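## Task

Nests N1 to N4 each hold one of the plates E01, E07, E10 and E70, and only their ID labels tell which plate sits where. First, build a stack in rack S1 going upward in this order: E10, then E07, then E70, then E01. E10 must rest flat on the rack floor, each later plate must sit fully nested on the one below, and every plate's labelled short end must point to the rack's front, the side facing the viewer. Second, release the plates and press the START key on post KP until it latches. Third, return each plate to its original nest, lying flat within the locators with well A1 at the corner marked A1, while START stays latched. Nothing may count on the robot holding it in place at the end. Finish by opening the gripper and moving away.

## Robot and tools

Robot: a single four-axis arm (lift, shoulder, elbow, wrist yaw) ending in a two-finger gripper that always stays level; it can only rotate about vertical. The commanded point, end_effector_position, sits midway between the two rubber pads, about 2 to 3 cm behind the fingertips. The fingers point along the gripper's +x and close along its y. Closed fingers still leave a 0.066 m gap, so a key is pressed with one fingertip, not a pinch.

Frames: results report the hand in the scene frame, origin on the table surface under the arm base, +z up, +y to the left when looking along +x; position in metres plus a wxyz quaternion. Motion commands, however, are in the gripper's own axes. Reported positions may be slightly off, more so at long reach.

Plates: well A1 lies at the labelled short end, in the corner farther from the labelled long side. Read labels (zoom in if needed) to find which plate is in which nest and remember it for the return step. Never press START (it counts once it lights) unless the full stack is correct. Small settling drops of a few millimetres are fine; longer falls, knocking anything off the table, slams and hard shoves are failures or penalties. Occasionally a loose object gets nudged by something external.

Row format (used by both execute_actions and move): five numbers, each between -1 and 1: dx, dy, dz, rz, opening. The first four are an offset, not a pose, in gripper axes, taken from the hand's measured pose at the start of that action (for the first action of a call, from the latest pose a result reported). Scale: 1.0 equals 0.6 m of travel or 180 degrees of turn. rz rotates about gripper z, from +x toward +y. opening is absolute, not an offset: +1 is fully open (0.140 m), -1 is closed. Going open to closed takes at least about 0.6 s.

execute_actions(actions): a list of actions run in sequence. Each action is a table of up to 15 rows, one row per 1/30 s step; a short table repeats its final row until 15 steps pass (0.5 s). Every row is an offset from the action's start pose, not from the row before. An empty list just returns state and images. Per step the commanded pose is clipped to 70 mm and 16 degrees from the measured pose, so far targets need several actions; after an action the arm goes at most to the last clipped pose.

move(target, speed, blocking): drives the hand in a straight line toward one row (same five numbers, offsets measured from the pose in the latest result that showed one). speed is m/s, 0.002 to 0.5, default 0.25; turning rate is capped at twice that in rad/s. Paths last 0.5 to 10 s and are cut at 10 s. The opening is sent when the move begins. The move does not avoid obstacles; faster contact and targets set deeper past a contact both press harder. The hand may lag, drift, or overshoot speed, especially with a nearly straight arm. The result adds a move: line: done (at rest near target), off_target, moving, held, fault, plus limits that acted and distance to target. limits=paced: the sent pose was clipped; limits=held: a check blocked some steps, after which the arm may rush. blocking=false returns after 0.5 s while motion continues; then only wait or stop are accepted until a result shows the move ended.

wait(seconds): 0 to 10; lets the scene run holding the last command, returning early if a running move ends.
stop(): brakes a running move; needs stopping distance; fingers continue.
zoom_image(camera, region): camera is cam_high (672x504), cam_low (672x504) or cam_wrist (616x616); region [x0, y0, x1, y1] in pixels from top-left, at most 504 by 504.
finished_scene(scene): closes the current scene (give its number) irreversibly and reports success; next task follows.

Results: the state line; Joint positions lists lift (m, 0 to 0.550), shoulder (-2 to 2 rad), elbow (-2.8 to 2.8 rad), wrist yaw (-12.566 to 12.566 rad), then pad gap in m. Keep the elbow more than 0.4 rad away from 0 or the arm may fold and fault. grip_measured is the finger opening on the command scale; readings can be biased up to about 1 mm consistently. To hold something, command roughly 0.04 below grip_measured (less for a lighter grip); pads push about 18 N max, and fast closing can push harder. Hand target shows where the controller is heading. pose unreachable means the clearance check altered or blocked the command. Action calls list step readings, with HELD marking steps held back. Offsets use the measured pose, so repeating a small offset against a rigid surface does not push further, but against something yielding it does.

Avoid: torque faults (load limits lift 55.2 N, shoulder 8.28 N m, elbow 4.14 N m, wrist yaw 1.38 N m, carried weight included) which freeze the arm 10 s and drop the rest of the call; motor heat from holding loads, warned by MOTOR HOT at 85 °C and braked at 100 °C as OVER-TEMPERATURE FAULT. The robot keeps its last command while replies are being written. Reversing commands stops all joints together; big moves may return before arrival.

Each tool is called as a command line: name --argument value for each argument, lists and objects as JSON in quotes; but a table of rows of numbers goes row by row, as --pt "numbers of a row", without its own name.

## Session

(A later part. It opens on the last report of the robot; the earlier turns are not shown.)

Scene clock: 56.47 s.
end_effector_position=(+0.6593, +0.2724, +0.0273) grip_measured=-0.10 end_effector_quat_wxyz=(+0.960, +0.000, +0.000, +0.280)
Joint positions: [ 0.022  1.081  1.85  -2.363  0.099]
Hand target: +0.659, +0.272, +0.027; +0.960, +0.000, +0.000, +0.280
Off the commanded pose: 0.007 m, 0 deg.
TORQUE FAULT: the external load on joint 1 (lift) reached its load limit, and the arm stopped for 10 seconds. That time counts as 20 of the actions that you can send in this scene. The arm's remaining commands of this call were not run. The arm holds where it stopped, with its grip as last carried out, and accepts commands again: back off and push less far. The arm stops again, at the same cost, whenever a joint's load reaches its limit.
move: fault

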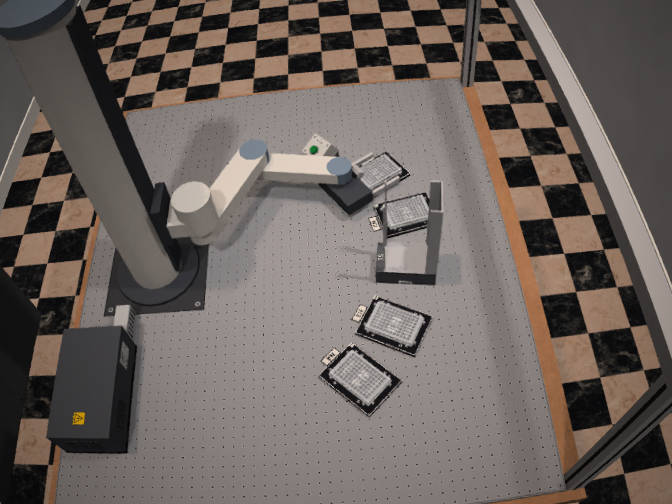

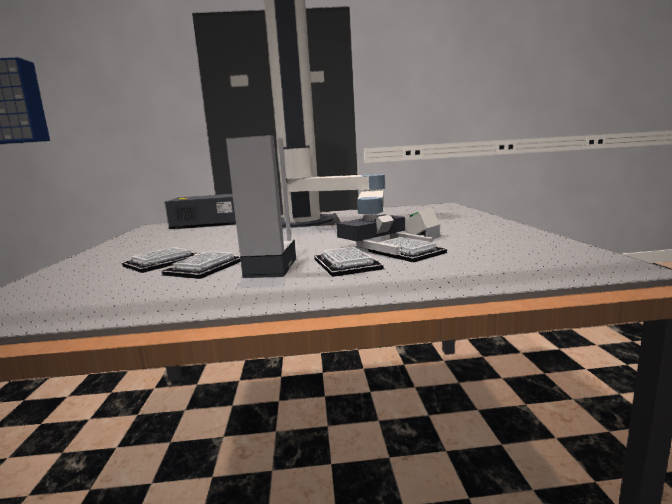

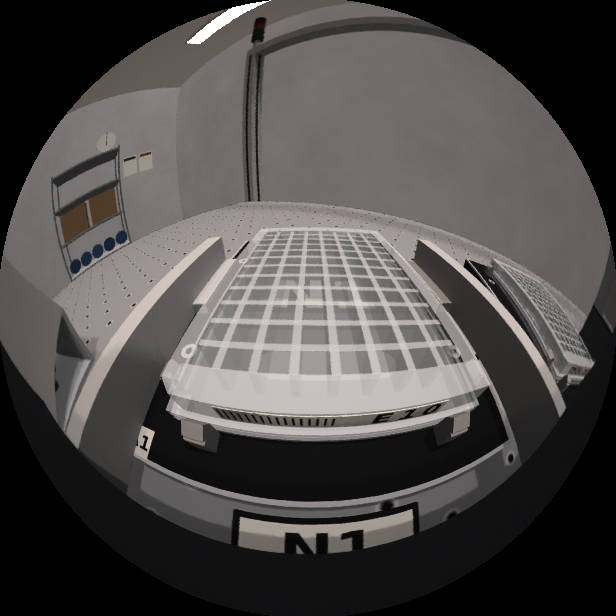

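move --target '[0.035,-0.024,-0.1,0,-0.52]' --speed 0.1

zoom_image --camera "cam_high" --region '[340, 140, 480, 240]'

zoom_image --camera "cam_low" --region '[200, 80, 340, 170]'

Scene clock: 76.17 s.
end_effector_position=(+0.7185, -0.0765, +0.3435) grip_measured=-0.47 end_effector_quat_wxyz=(+0.998, +0.000, +0.000, -0.061)
Joint positions: [ 0.338  0.461  1.805 -2.388  0.086]
Hand target: +0.719, -0.076, +0.344; +0.998, +0.000, +0.000, -0.061
Off the commanded pose: 0.000 m, 0 deg.
move: done

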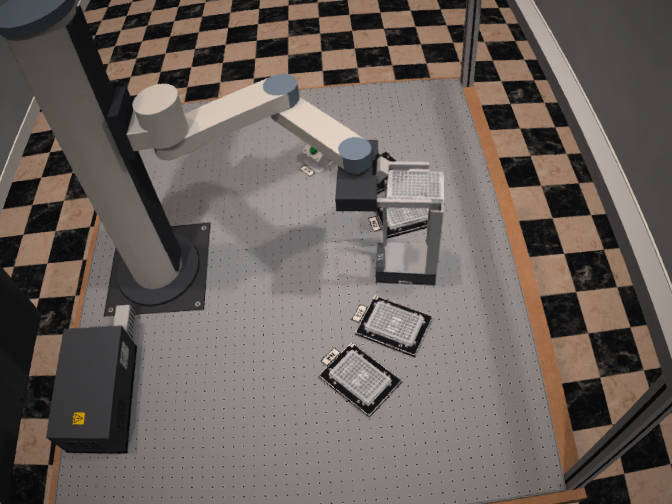

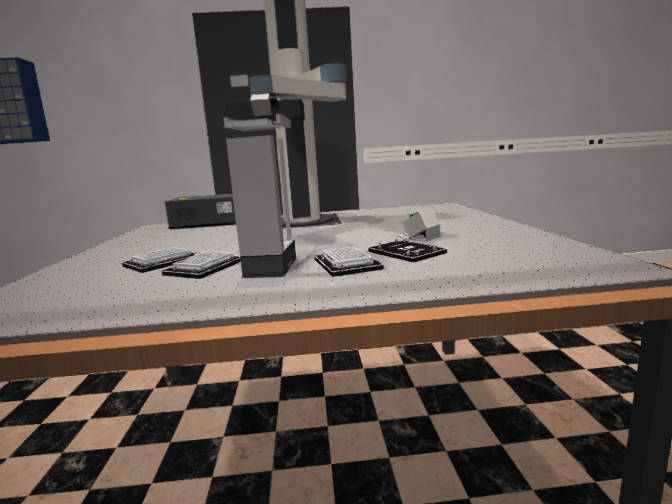

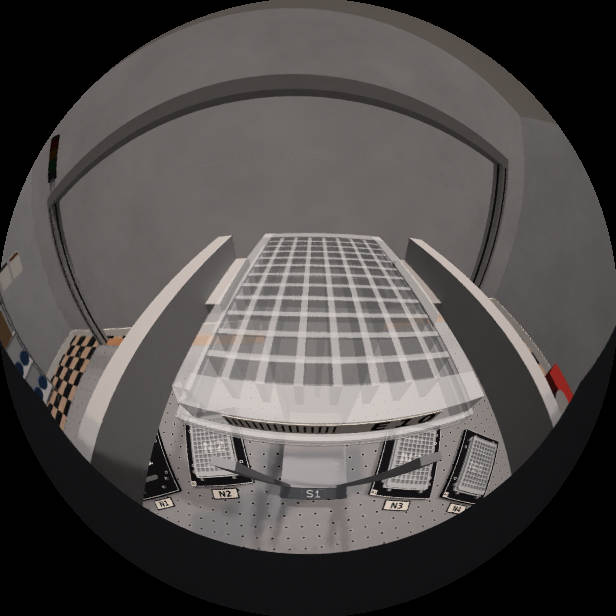

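Region (340, 140, 480, 240) of cam_high's 672x504 image, scaled by 3.600, with more detail than that image has; it fills the top 360 rows of this view, and the rest is white.

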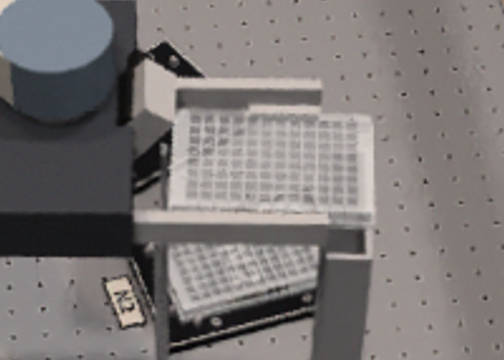

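Region (200, 80, 340, 170) of cam_low's 672x504 image, scaled by 3.600, with more detail than that image has; it fills the top 324 rows of this view, and the rest is white.

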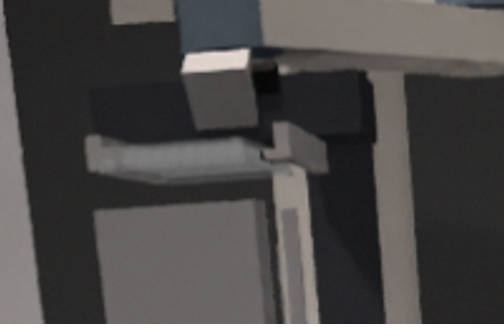

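move --target '[-0.004,-0.002,-0.03,0,-0.52]' --speed 0.03

zoom_image --camera "cam_high" --region '[370, 155, 460, 230]'

zoom_image --camera "cam_low" --region '[210, 100, 310, 160]'

zoom_image --camera "cam_wrist" --region '[150, 200, 510, 500]'

Scene clock: 83.20 s.
end_effector_position=(+0.7160, -0.0775, +0.3254) grip_measured=-0.47 end_effector_quat_wxyz=(+0.998, +0.000, +0.000, -0.061)
Joint positions: [ 0.32   0.465  1.79  -2.376  0.086]
Hand target: +0.716, -0.077, +0.325; +0.998, +0.000, +0.000, -0.061
Off the commanded pose: 0.000 m, 0 deg.
move: done

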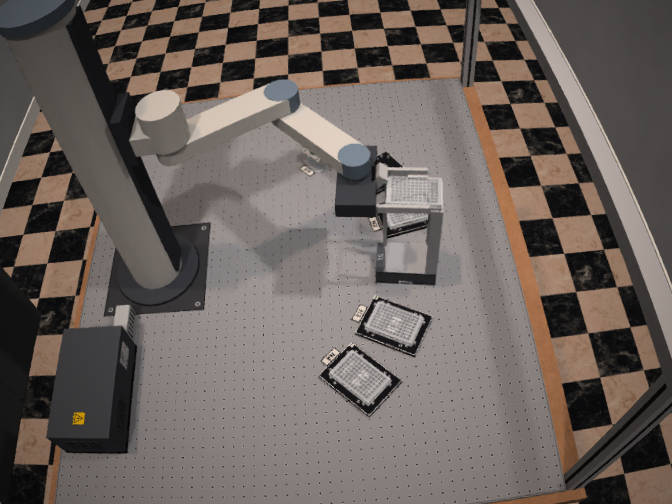

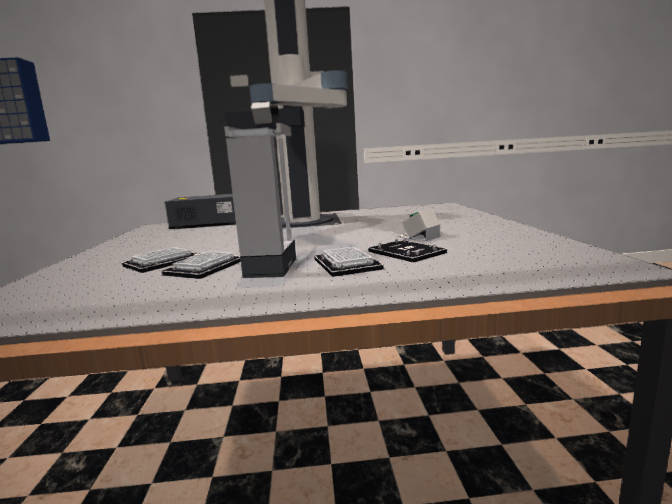

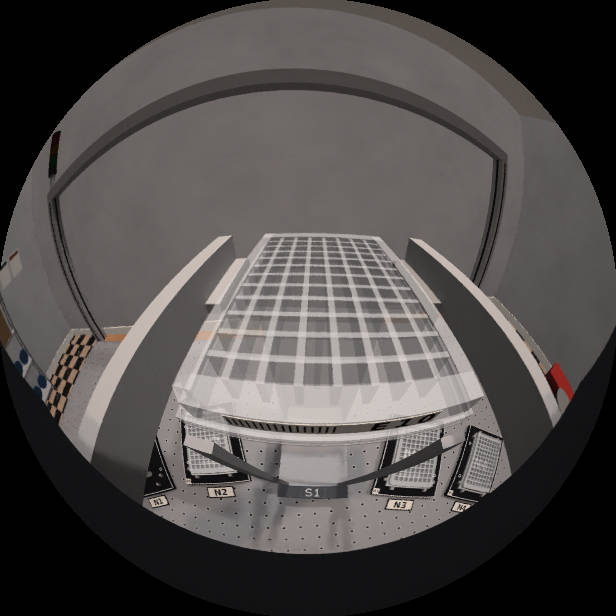

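Region (370, 155, 460, 230) of cam_high's 672x504 image, scaled by 5.600, with more detail than that image has.

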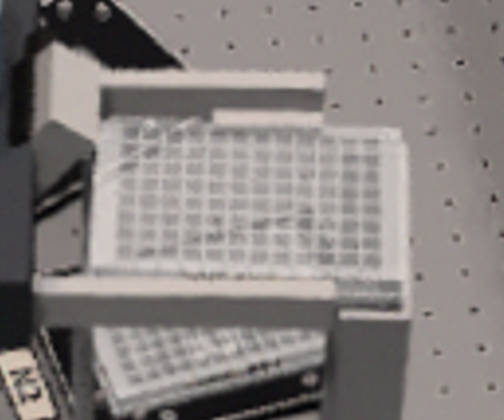

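Region (210, 100, 310, 160) of cam_low's 672x504 image, scaled by 5.040, with more detail than that image has; it fills the top 302 rows of this view, and the rest is white.

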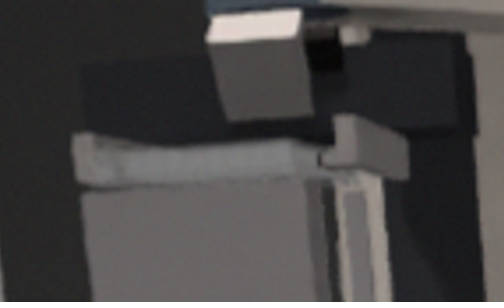

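Region (150, 200, 510, 500) of cam_wrist's 616x616 image, scaled by 1.400, with more detail than that image has.

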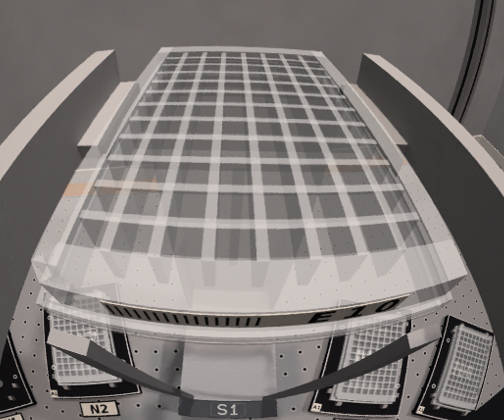

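move --target '[-0.002,0,-0.014,0,-0.52]' --speed 0.01

zoom_image --camera "cam_high" --region '[370, 155, 460, 230]'

zoom_image --camera "cam_wrist" --region '[150, 200, 510, 500]'

Scene clock: 88.10 s.
end_effector_position=(+0.7147, -0.0778, +0.3170) grip_measured=-0.48 end_effector_quat_wxyz=(+0.998, +0.000, +0.000, -0.062)
Joint positions: [ 0.312  0.467  1.783 -2.373  0.085]
Hand target: +0.715, -0.077, +0.317; +0.998, +0.000, +0.000, -0.061
Off the commanded pose: 0.000 m, 0 deg.
move: done

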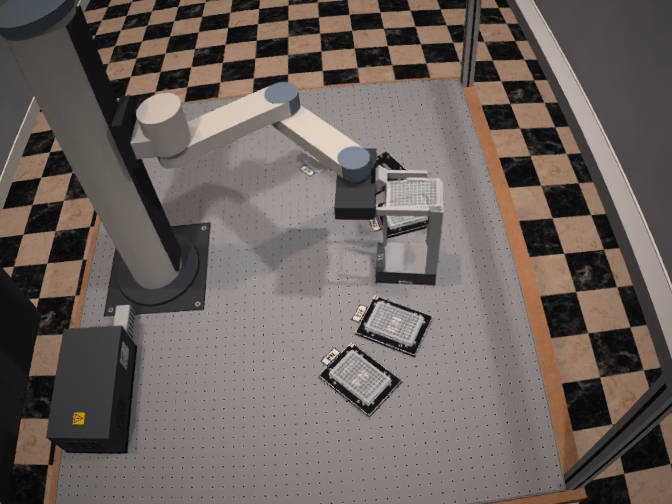

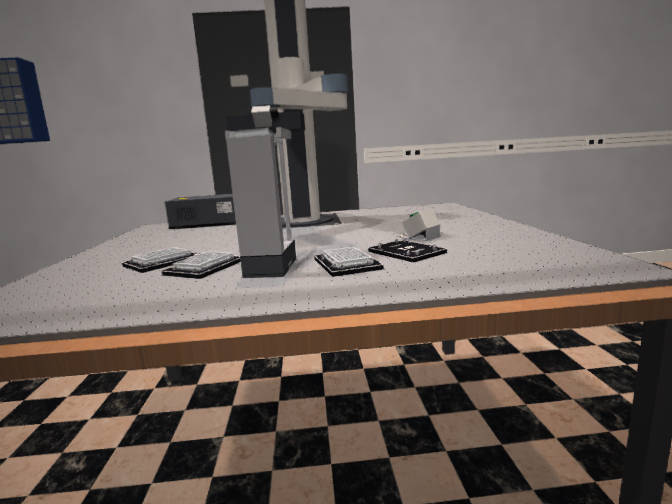

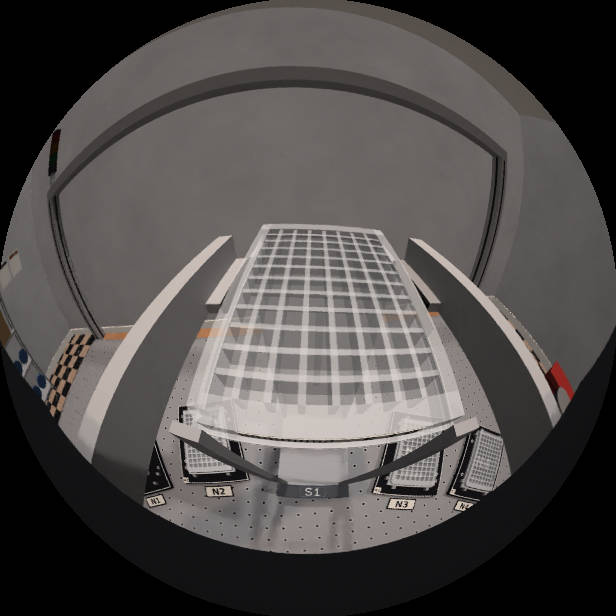

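Region (370, 155, 460, 230) of cam_high's 672x504 image, scaled by 5.600, with more detail than that image has.

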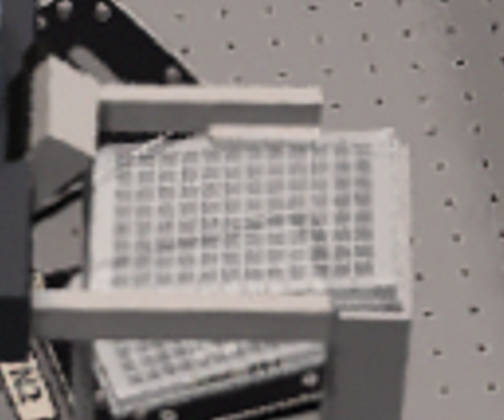

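Region (150, 200, 510, 500) of cam_wrist's 616x616 image, scaled by 1.400, with more detail than that image has.

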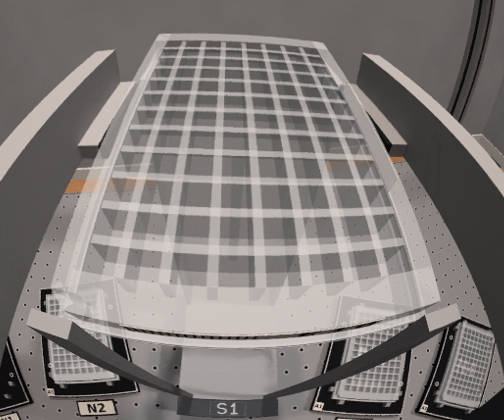

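move --target '[-0.001,-0.002,0.003,-0.007,-0.56]' --speed 0.01

move --target '[0,0,-0.007,0,-0.56]' --speed 0.01

zoom_image --camera "cam_high" --region '[370, 155, 460, 230]'

Scene clock: 94.40 s.
end_effector_position=(+0.7143, -0.0781, +0.3188) grip_measured=-0.48 end_effector_quat_wxyz=(+0.998, +0.000, +0.000, -0.071)
Joint positions: [ 0.314  0.474  1.78  -2.396  0.085]
Hand target: +0.714, -0.079, +0.319; +0.997, +0.000, +0.000, -0.073
Off the commanded pose: 0.001 m, 0 deg.
move: done

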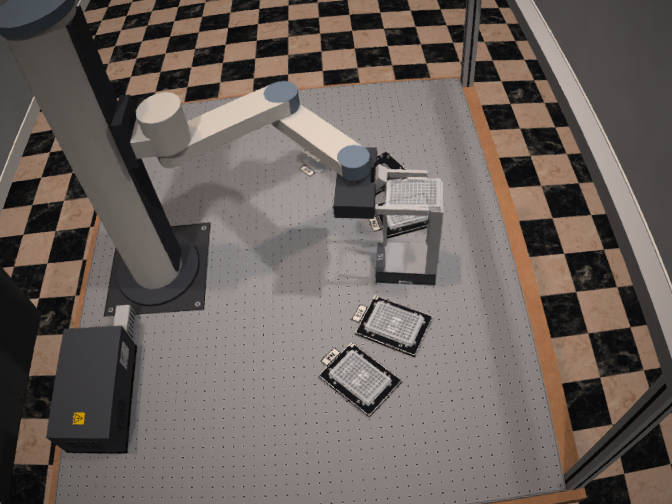

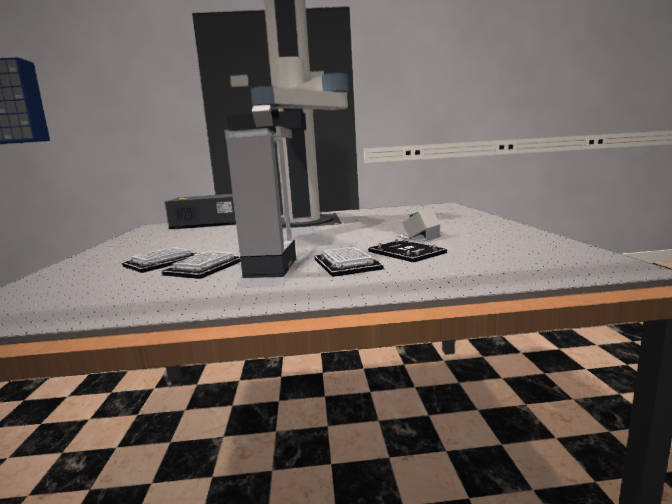

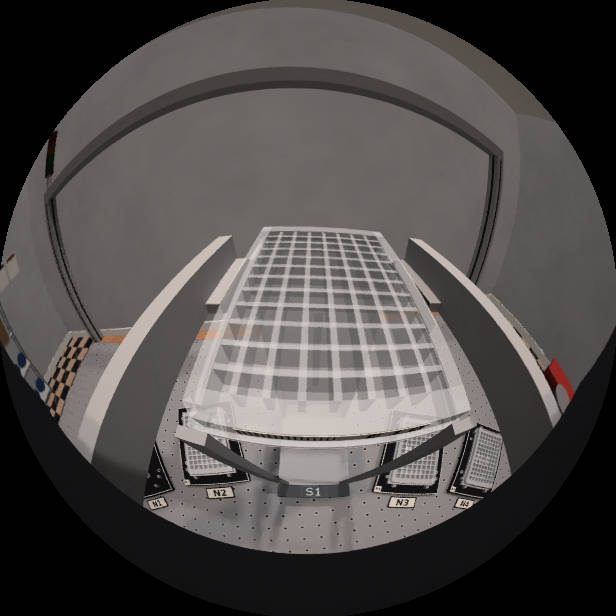

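Scene clock: 95.10 s.
end_effector_position=(+0.7143, -0.0779, +0.3146) grip_measured=-0.48 end_effector_quat_wxyz=(+0.998, +0.000, +0.000, -0.070)
Joint positions: [ 0.31   0.474  1.78  -2.395  0.085]
Hand target: +0.714, -0.078, +0.315; +0.998, +0.000, +0.000, -0.071
Off the commanded pose: 0.000 m, 0 deg.
move: done

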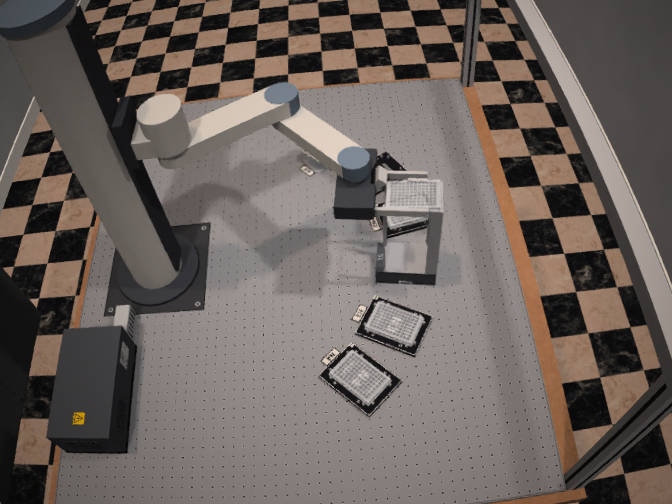

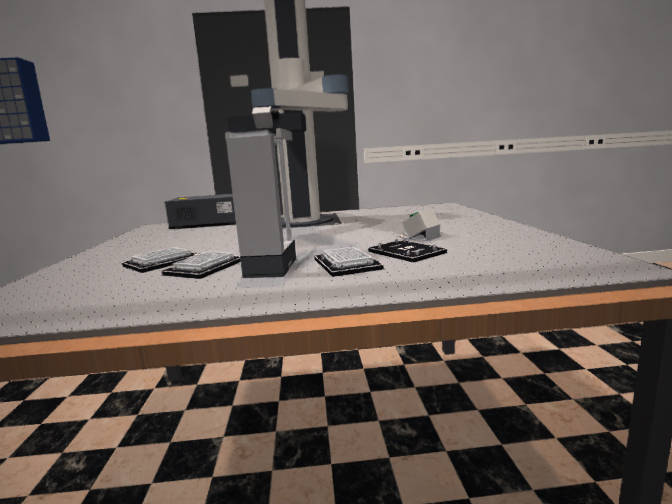

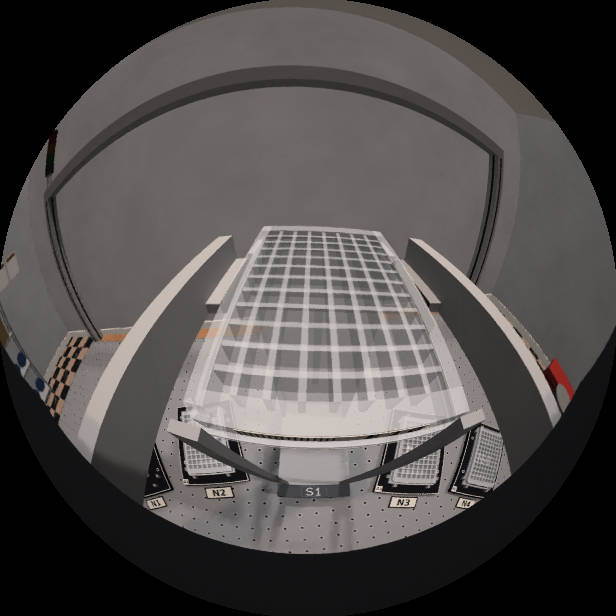

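Region (370, 155, 460, 230) of cam_high's 672x504 image, scaled by 5.600, with more detail than that image has.

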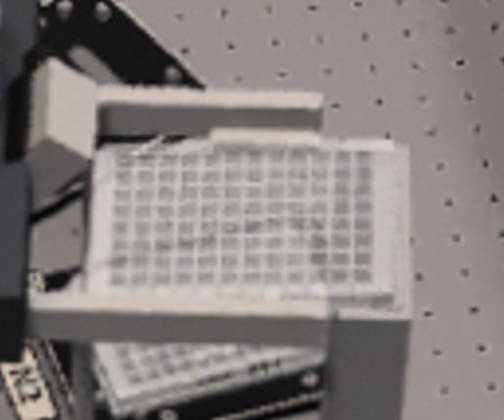

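It's in, rubbing the right post.

move --target '[0.001,0,-0.03,0.002,-0.56]' --speed 0.02

Scene clock: 98.20 s.
end_effector_position=(+0.7147, -0.0782, +0.2966) grip_measured=-0.48 end_effector_quat_wxyz=(+0.998, +0.000, +0.000, -0.068)
Joint positions: [ 0.292  0.471  1.783 -2.389  0.085]
Hand target: +0.715, -0.078, +0.297; +0.998, +0.000, +0.000, -0.067
Off the commanded pose: 0.000 m, 0 deg.
move: done

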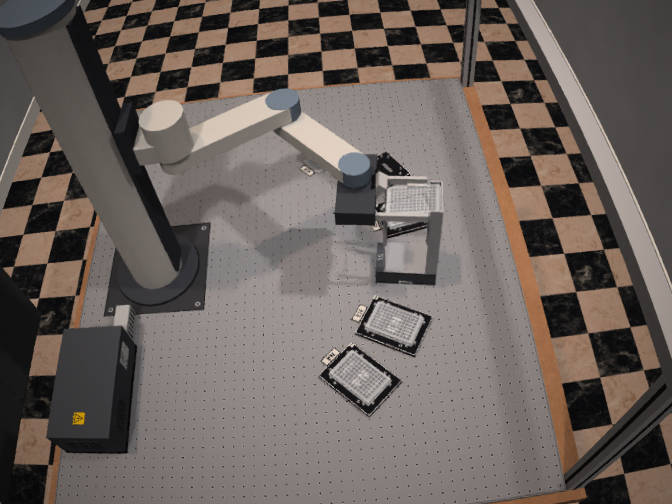

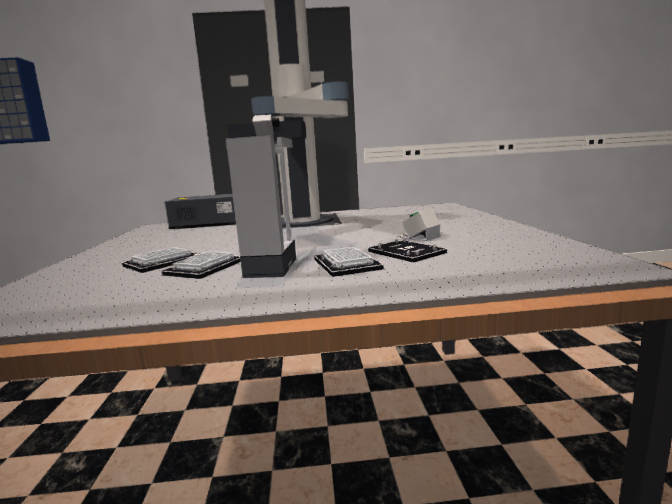

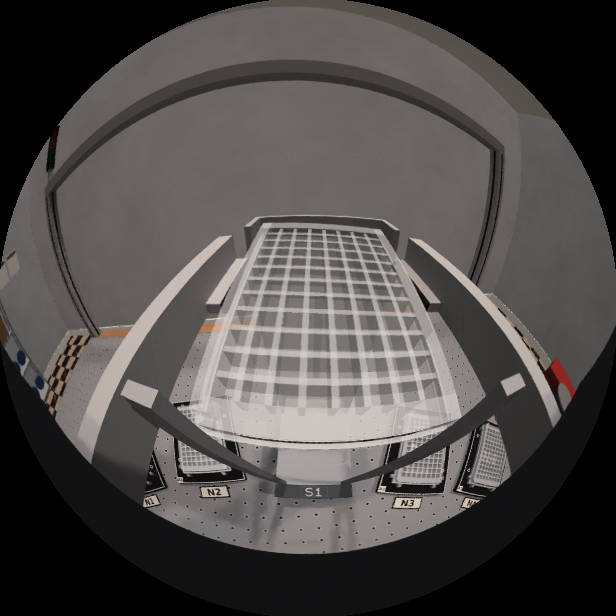

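move --target '[0,-0.001,-0.06,0,-0.58]' --speed 0.04

Scene clock: 100.90 s.
end_effector_position=(+0.7146, -0.0784, +0.2606) grip_measured=-0.48 end_effector_quat_wxyz=(+0.998, +0.000, +0.000, -0.067)
Joint positions: [ 0.256  0.47   1.782 -2.386  0.085]
Hand target: +0.715, -0.079, +0.261; +0.998, +0.000, +0.000, -0.068
Off the commanded pose: 0.000 m, 0 deg.
move: done

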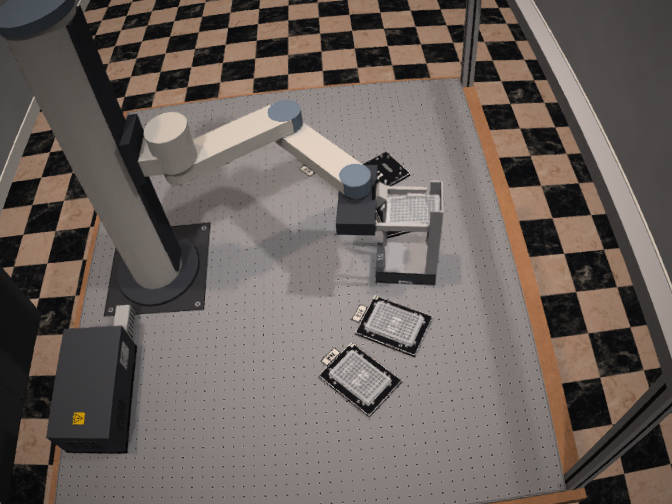

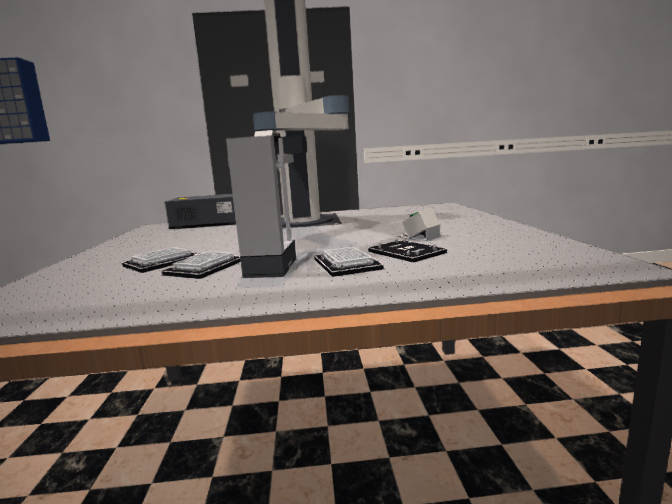

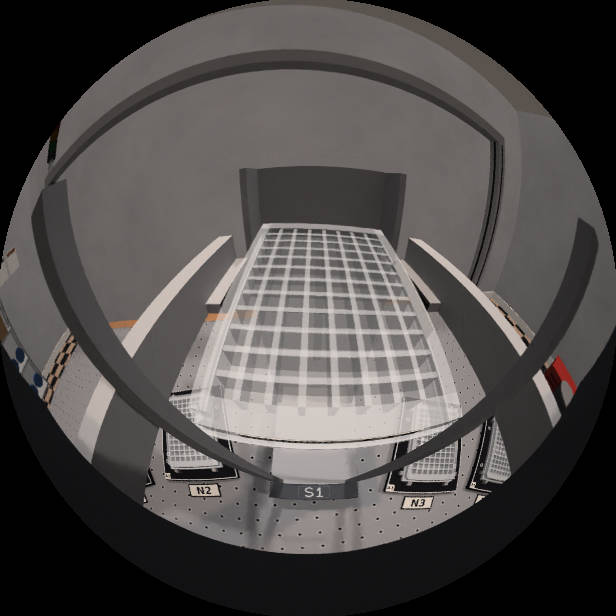

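move --target '[0,0,-0.14,0,-0.58]' --speed 0.08

move --target '[0,0,-0.15,0,-0.58]' --speed 0.08

Scene clock: 104.70 s.
end_effector_position=(+0.7145, -0.0783, +0.1765) grip_measured=-0.48 end_effector_quat_wxyz=(+0.998, +0.000, +0.000, -0.067)
Joint positions: [ 0.172  0.47   1.782 -2.386  0.085]
Hand target: +0.715, -0.078, +0.177; +0.998, +0.000, +0.000, -0.067
Off the commanded pose: 0.000 m, 0 deg.
move: done

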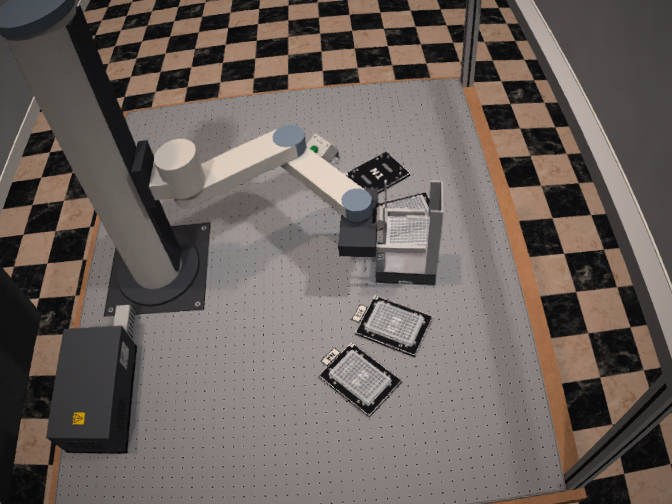

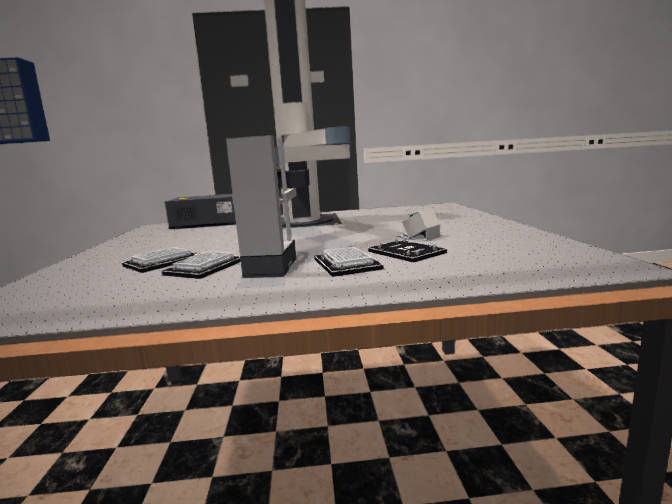

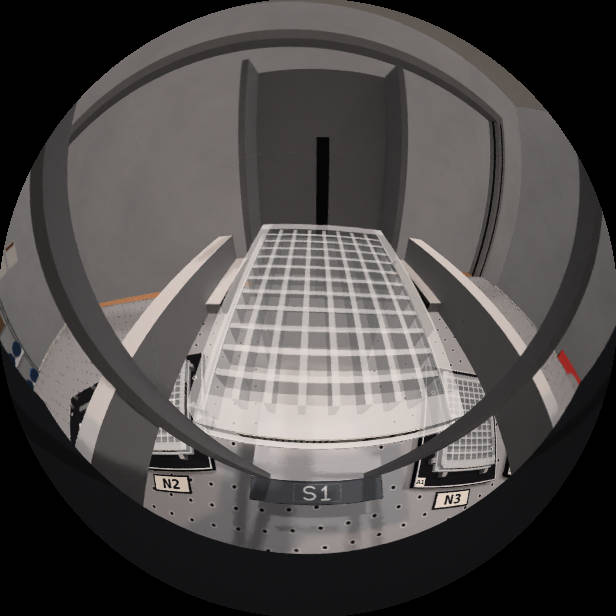

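Scene clock: 106.10 s.
end_effector_position=(+0.7145, -0.0783, +0.0865) grip_measured=-0.48 end_effector_quat_wxyz=(+0.998, +0.000, +0.000, -0.067)
Joint positions: [ 0.081  0.47   1.782 -2.386  0.085]
Hand target: +0.715, -0.078, +0.087; +0.998, +0.000, +0.000, -0.067
Off the commanded pose: 0.000 m, 0 deg.
move: done

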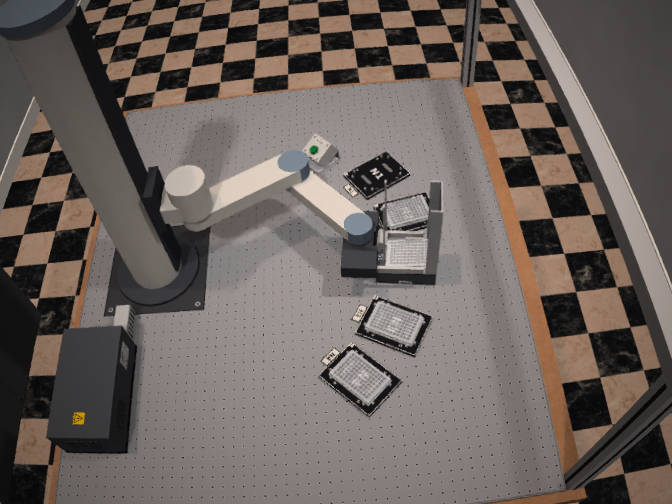

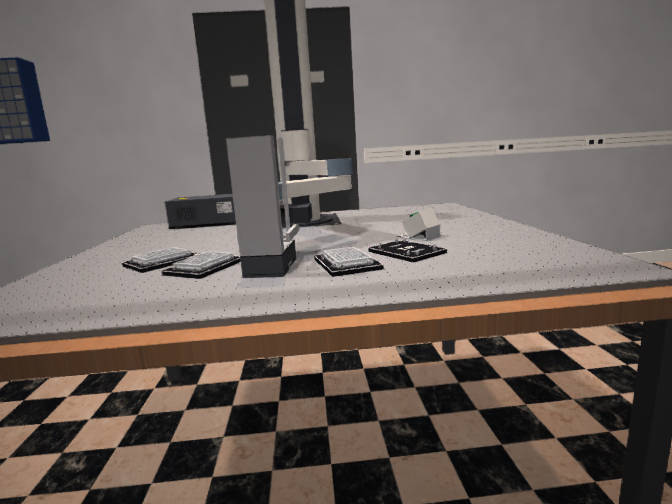

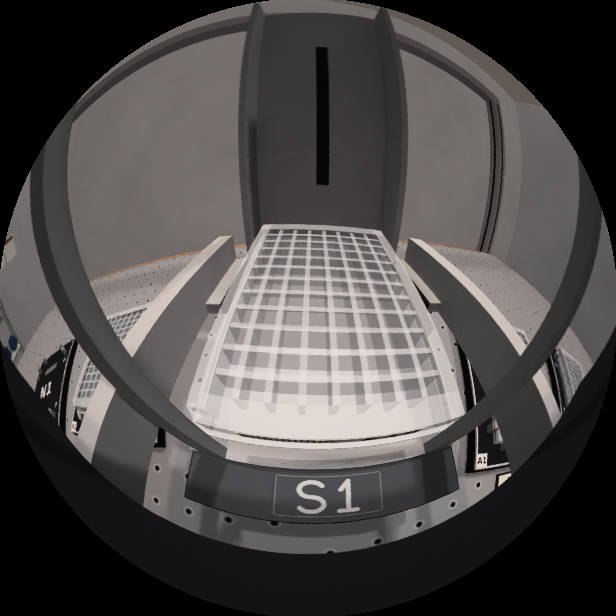

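move --target '[0,0,-0.025,0,-0.54]' --speed 0.015

Scene clock: 109.20 s.
end_effector_position=(+0.7144, -0.0784, +0.0722) grip_measured=-0.48 end_effector_quat_wxyz=(+0.998, +0.000, +0.000, -0.068)
Joint positions: [ 0.067  0.47   1.782 -2.387  0.085]
Hand target: +0.714, -0.078, +0.071; +0.998, +0.000, +0.000, -0.067
Off the commanded pose: 0.001 m, 0 deg.
move: done

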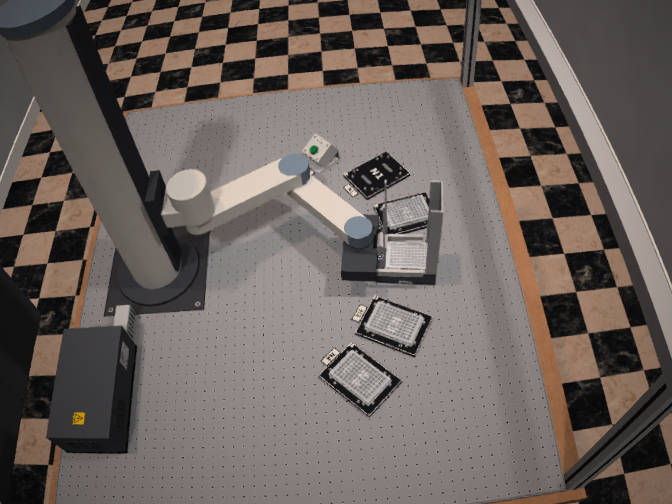

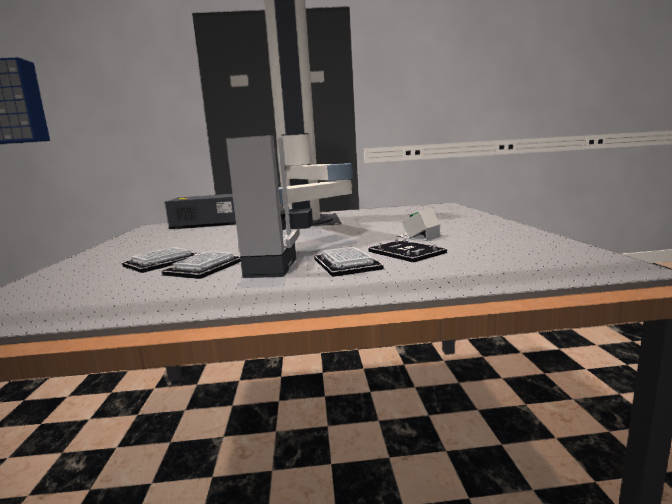

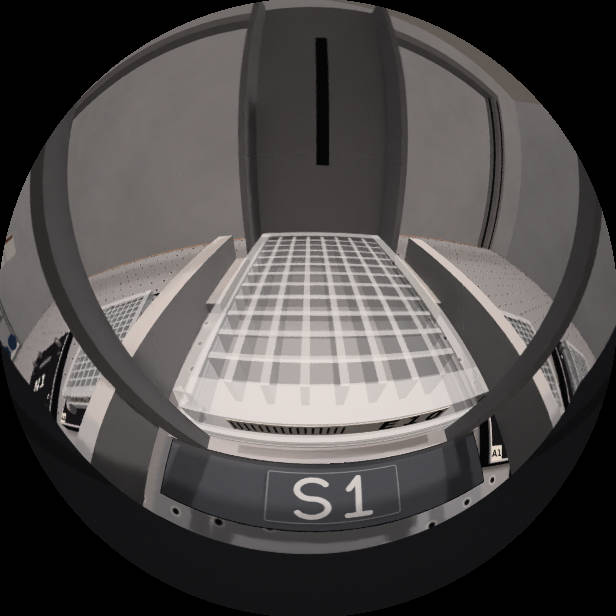

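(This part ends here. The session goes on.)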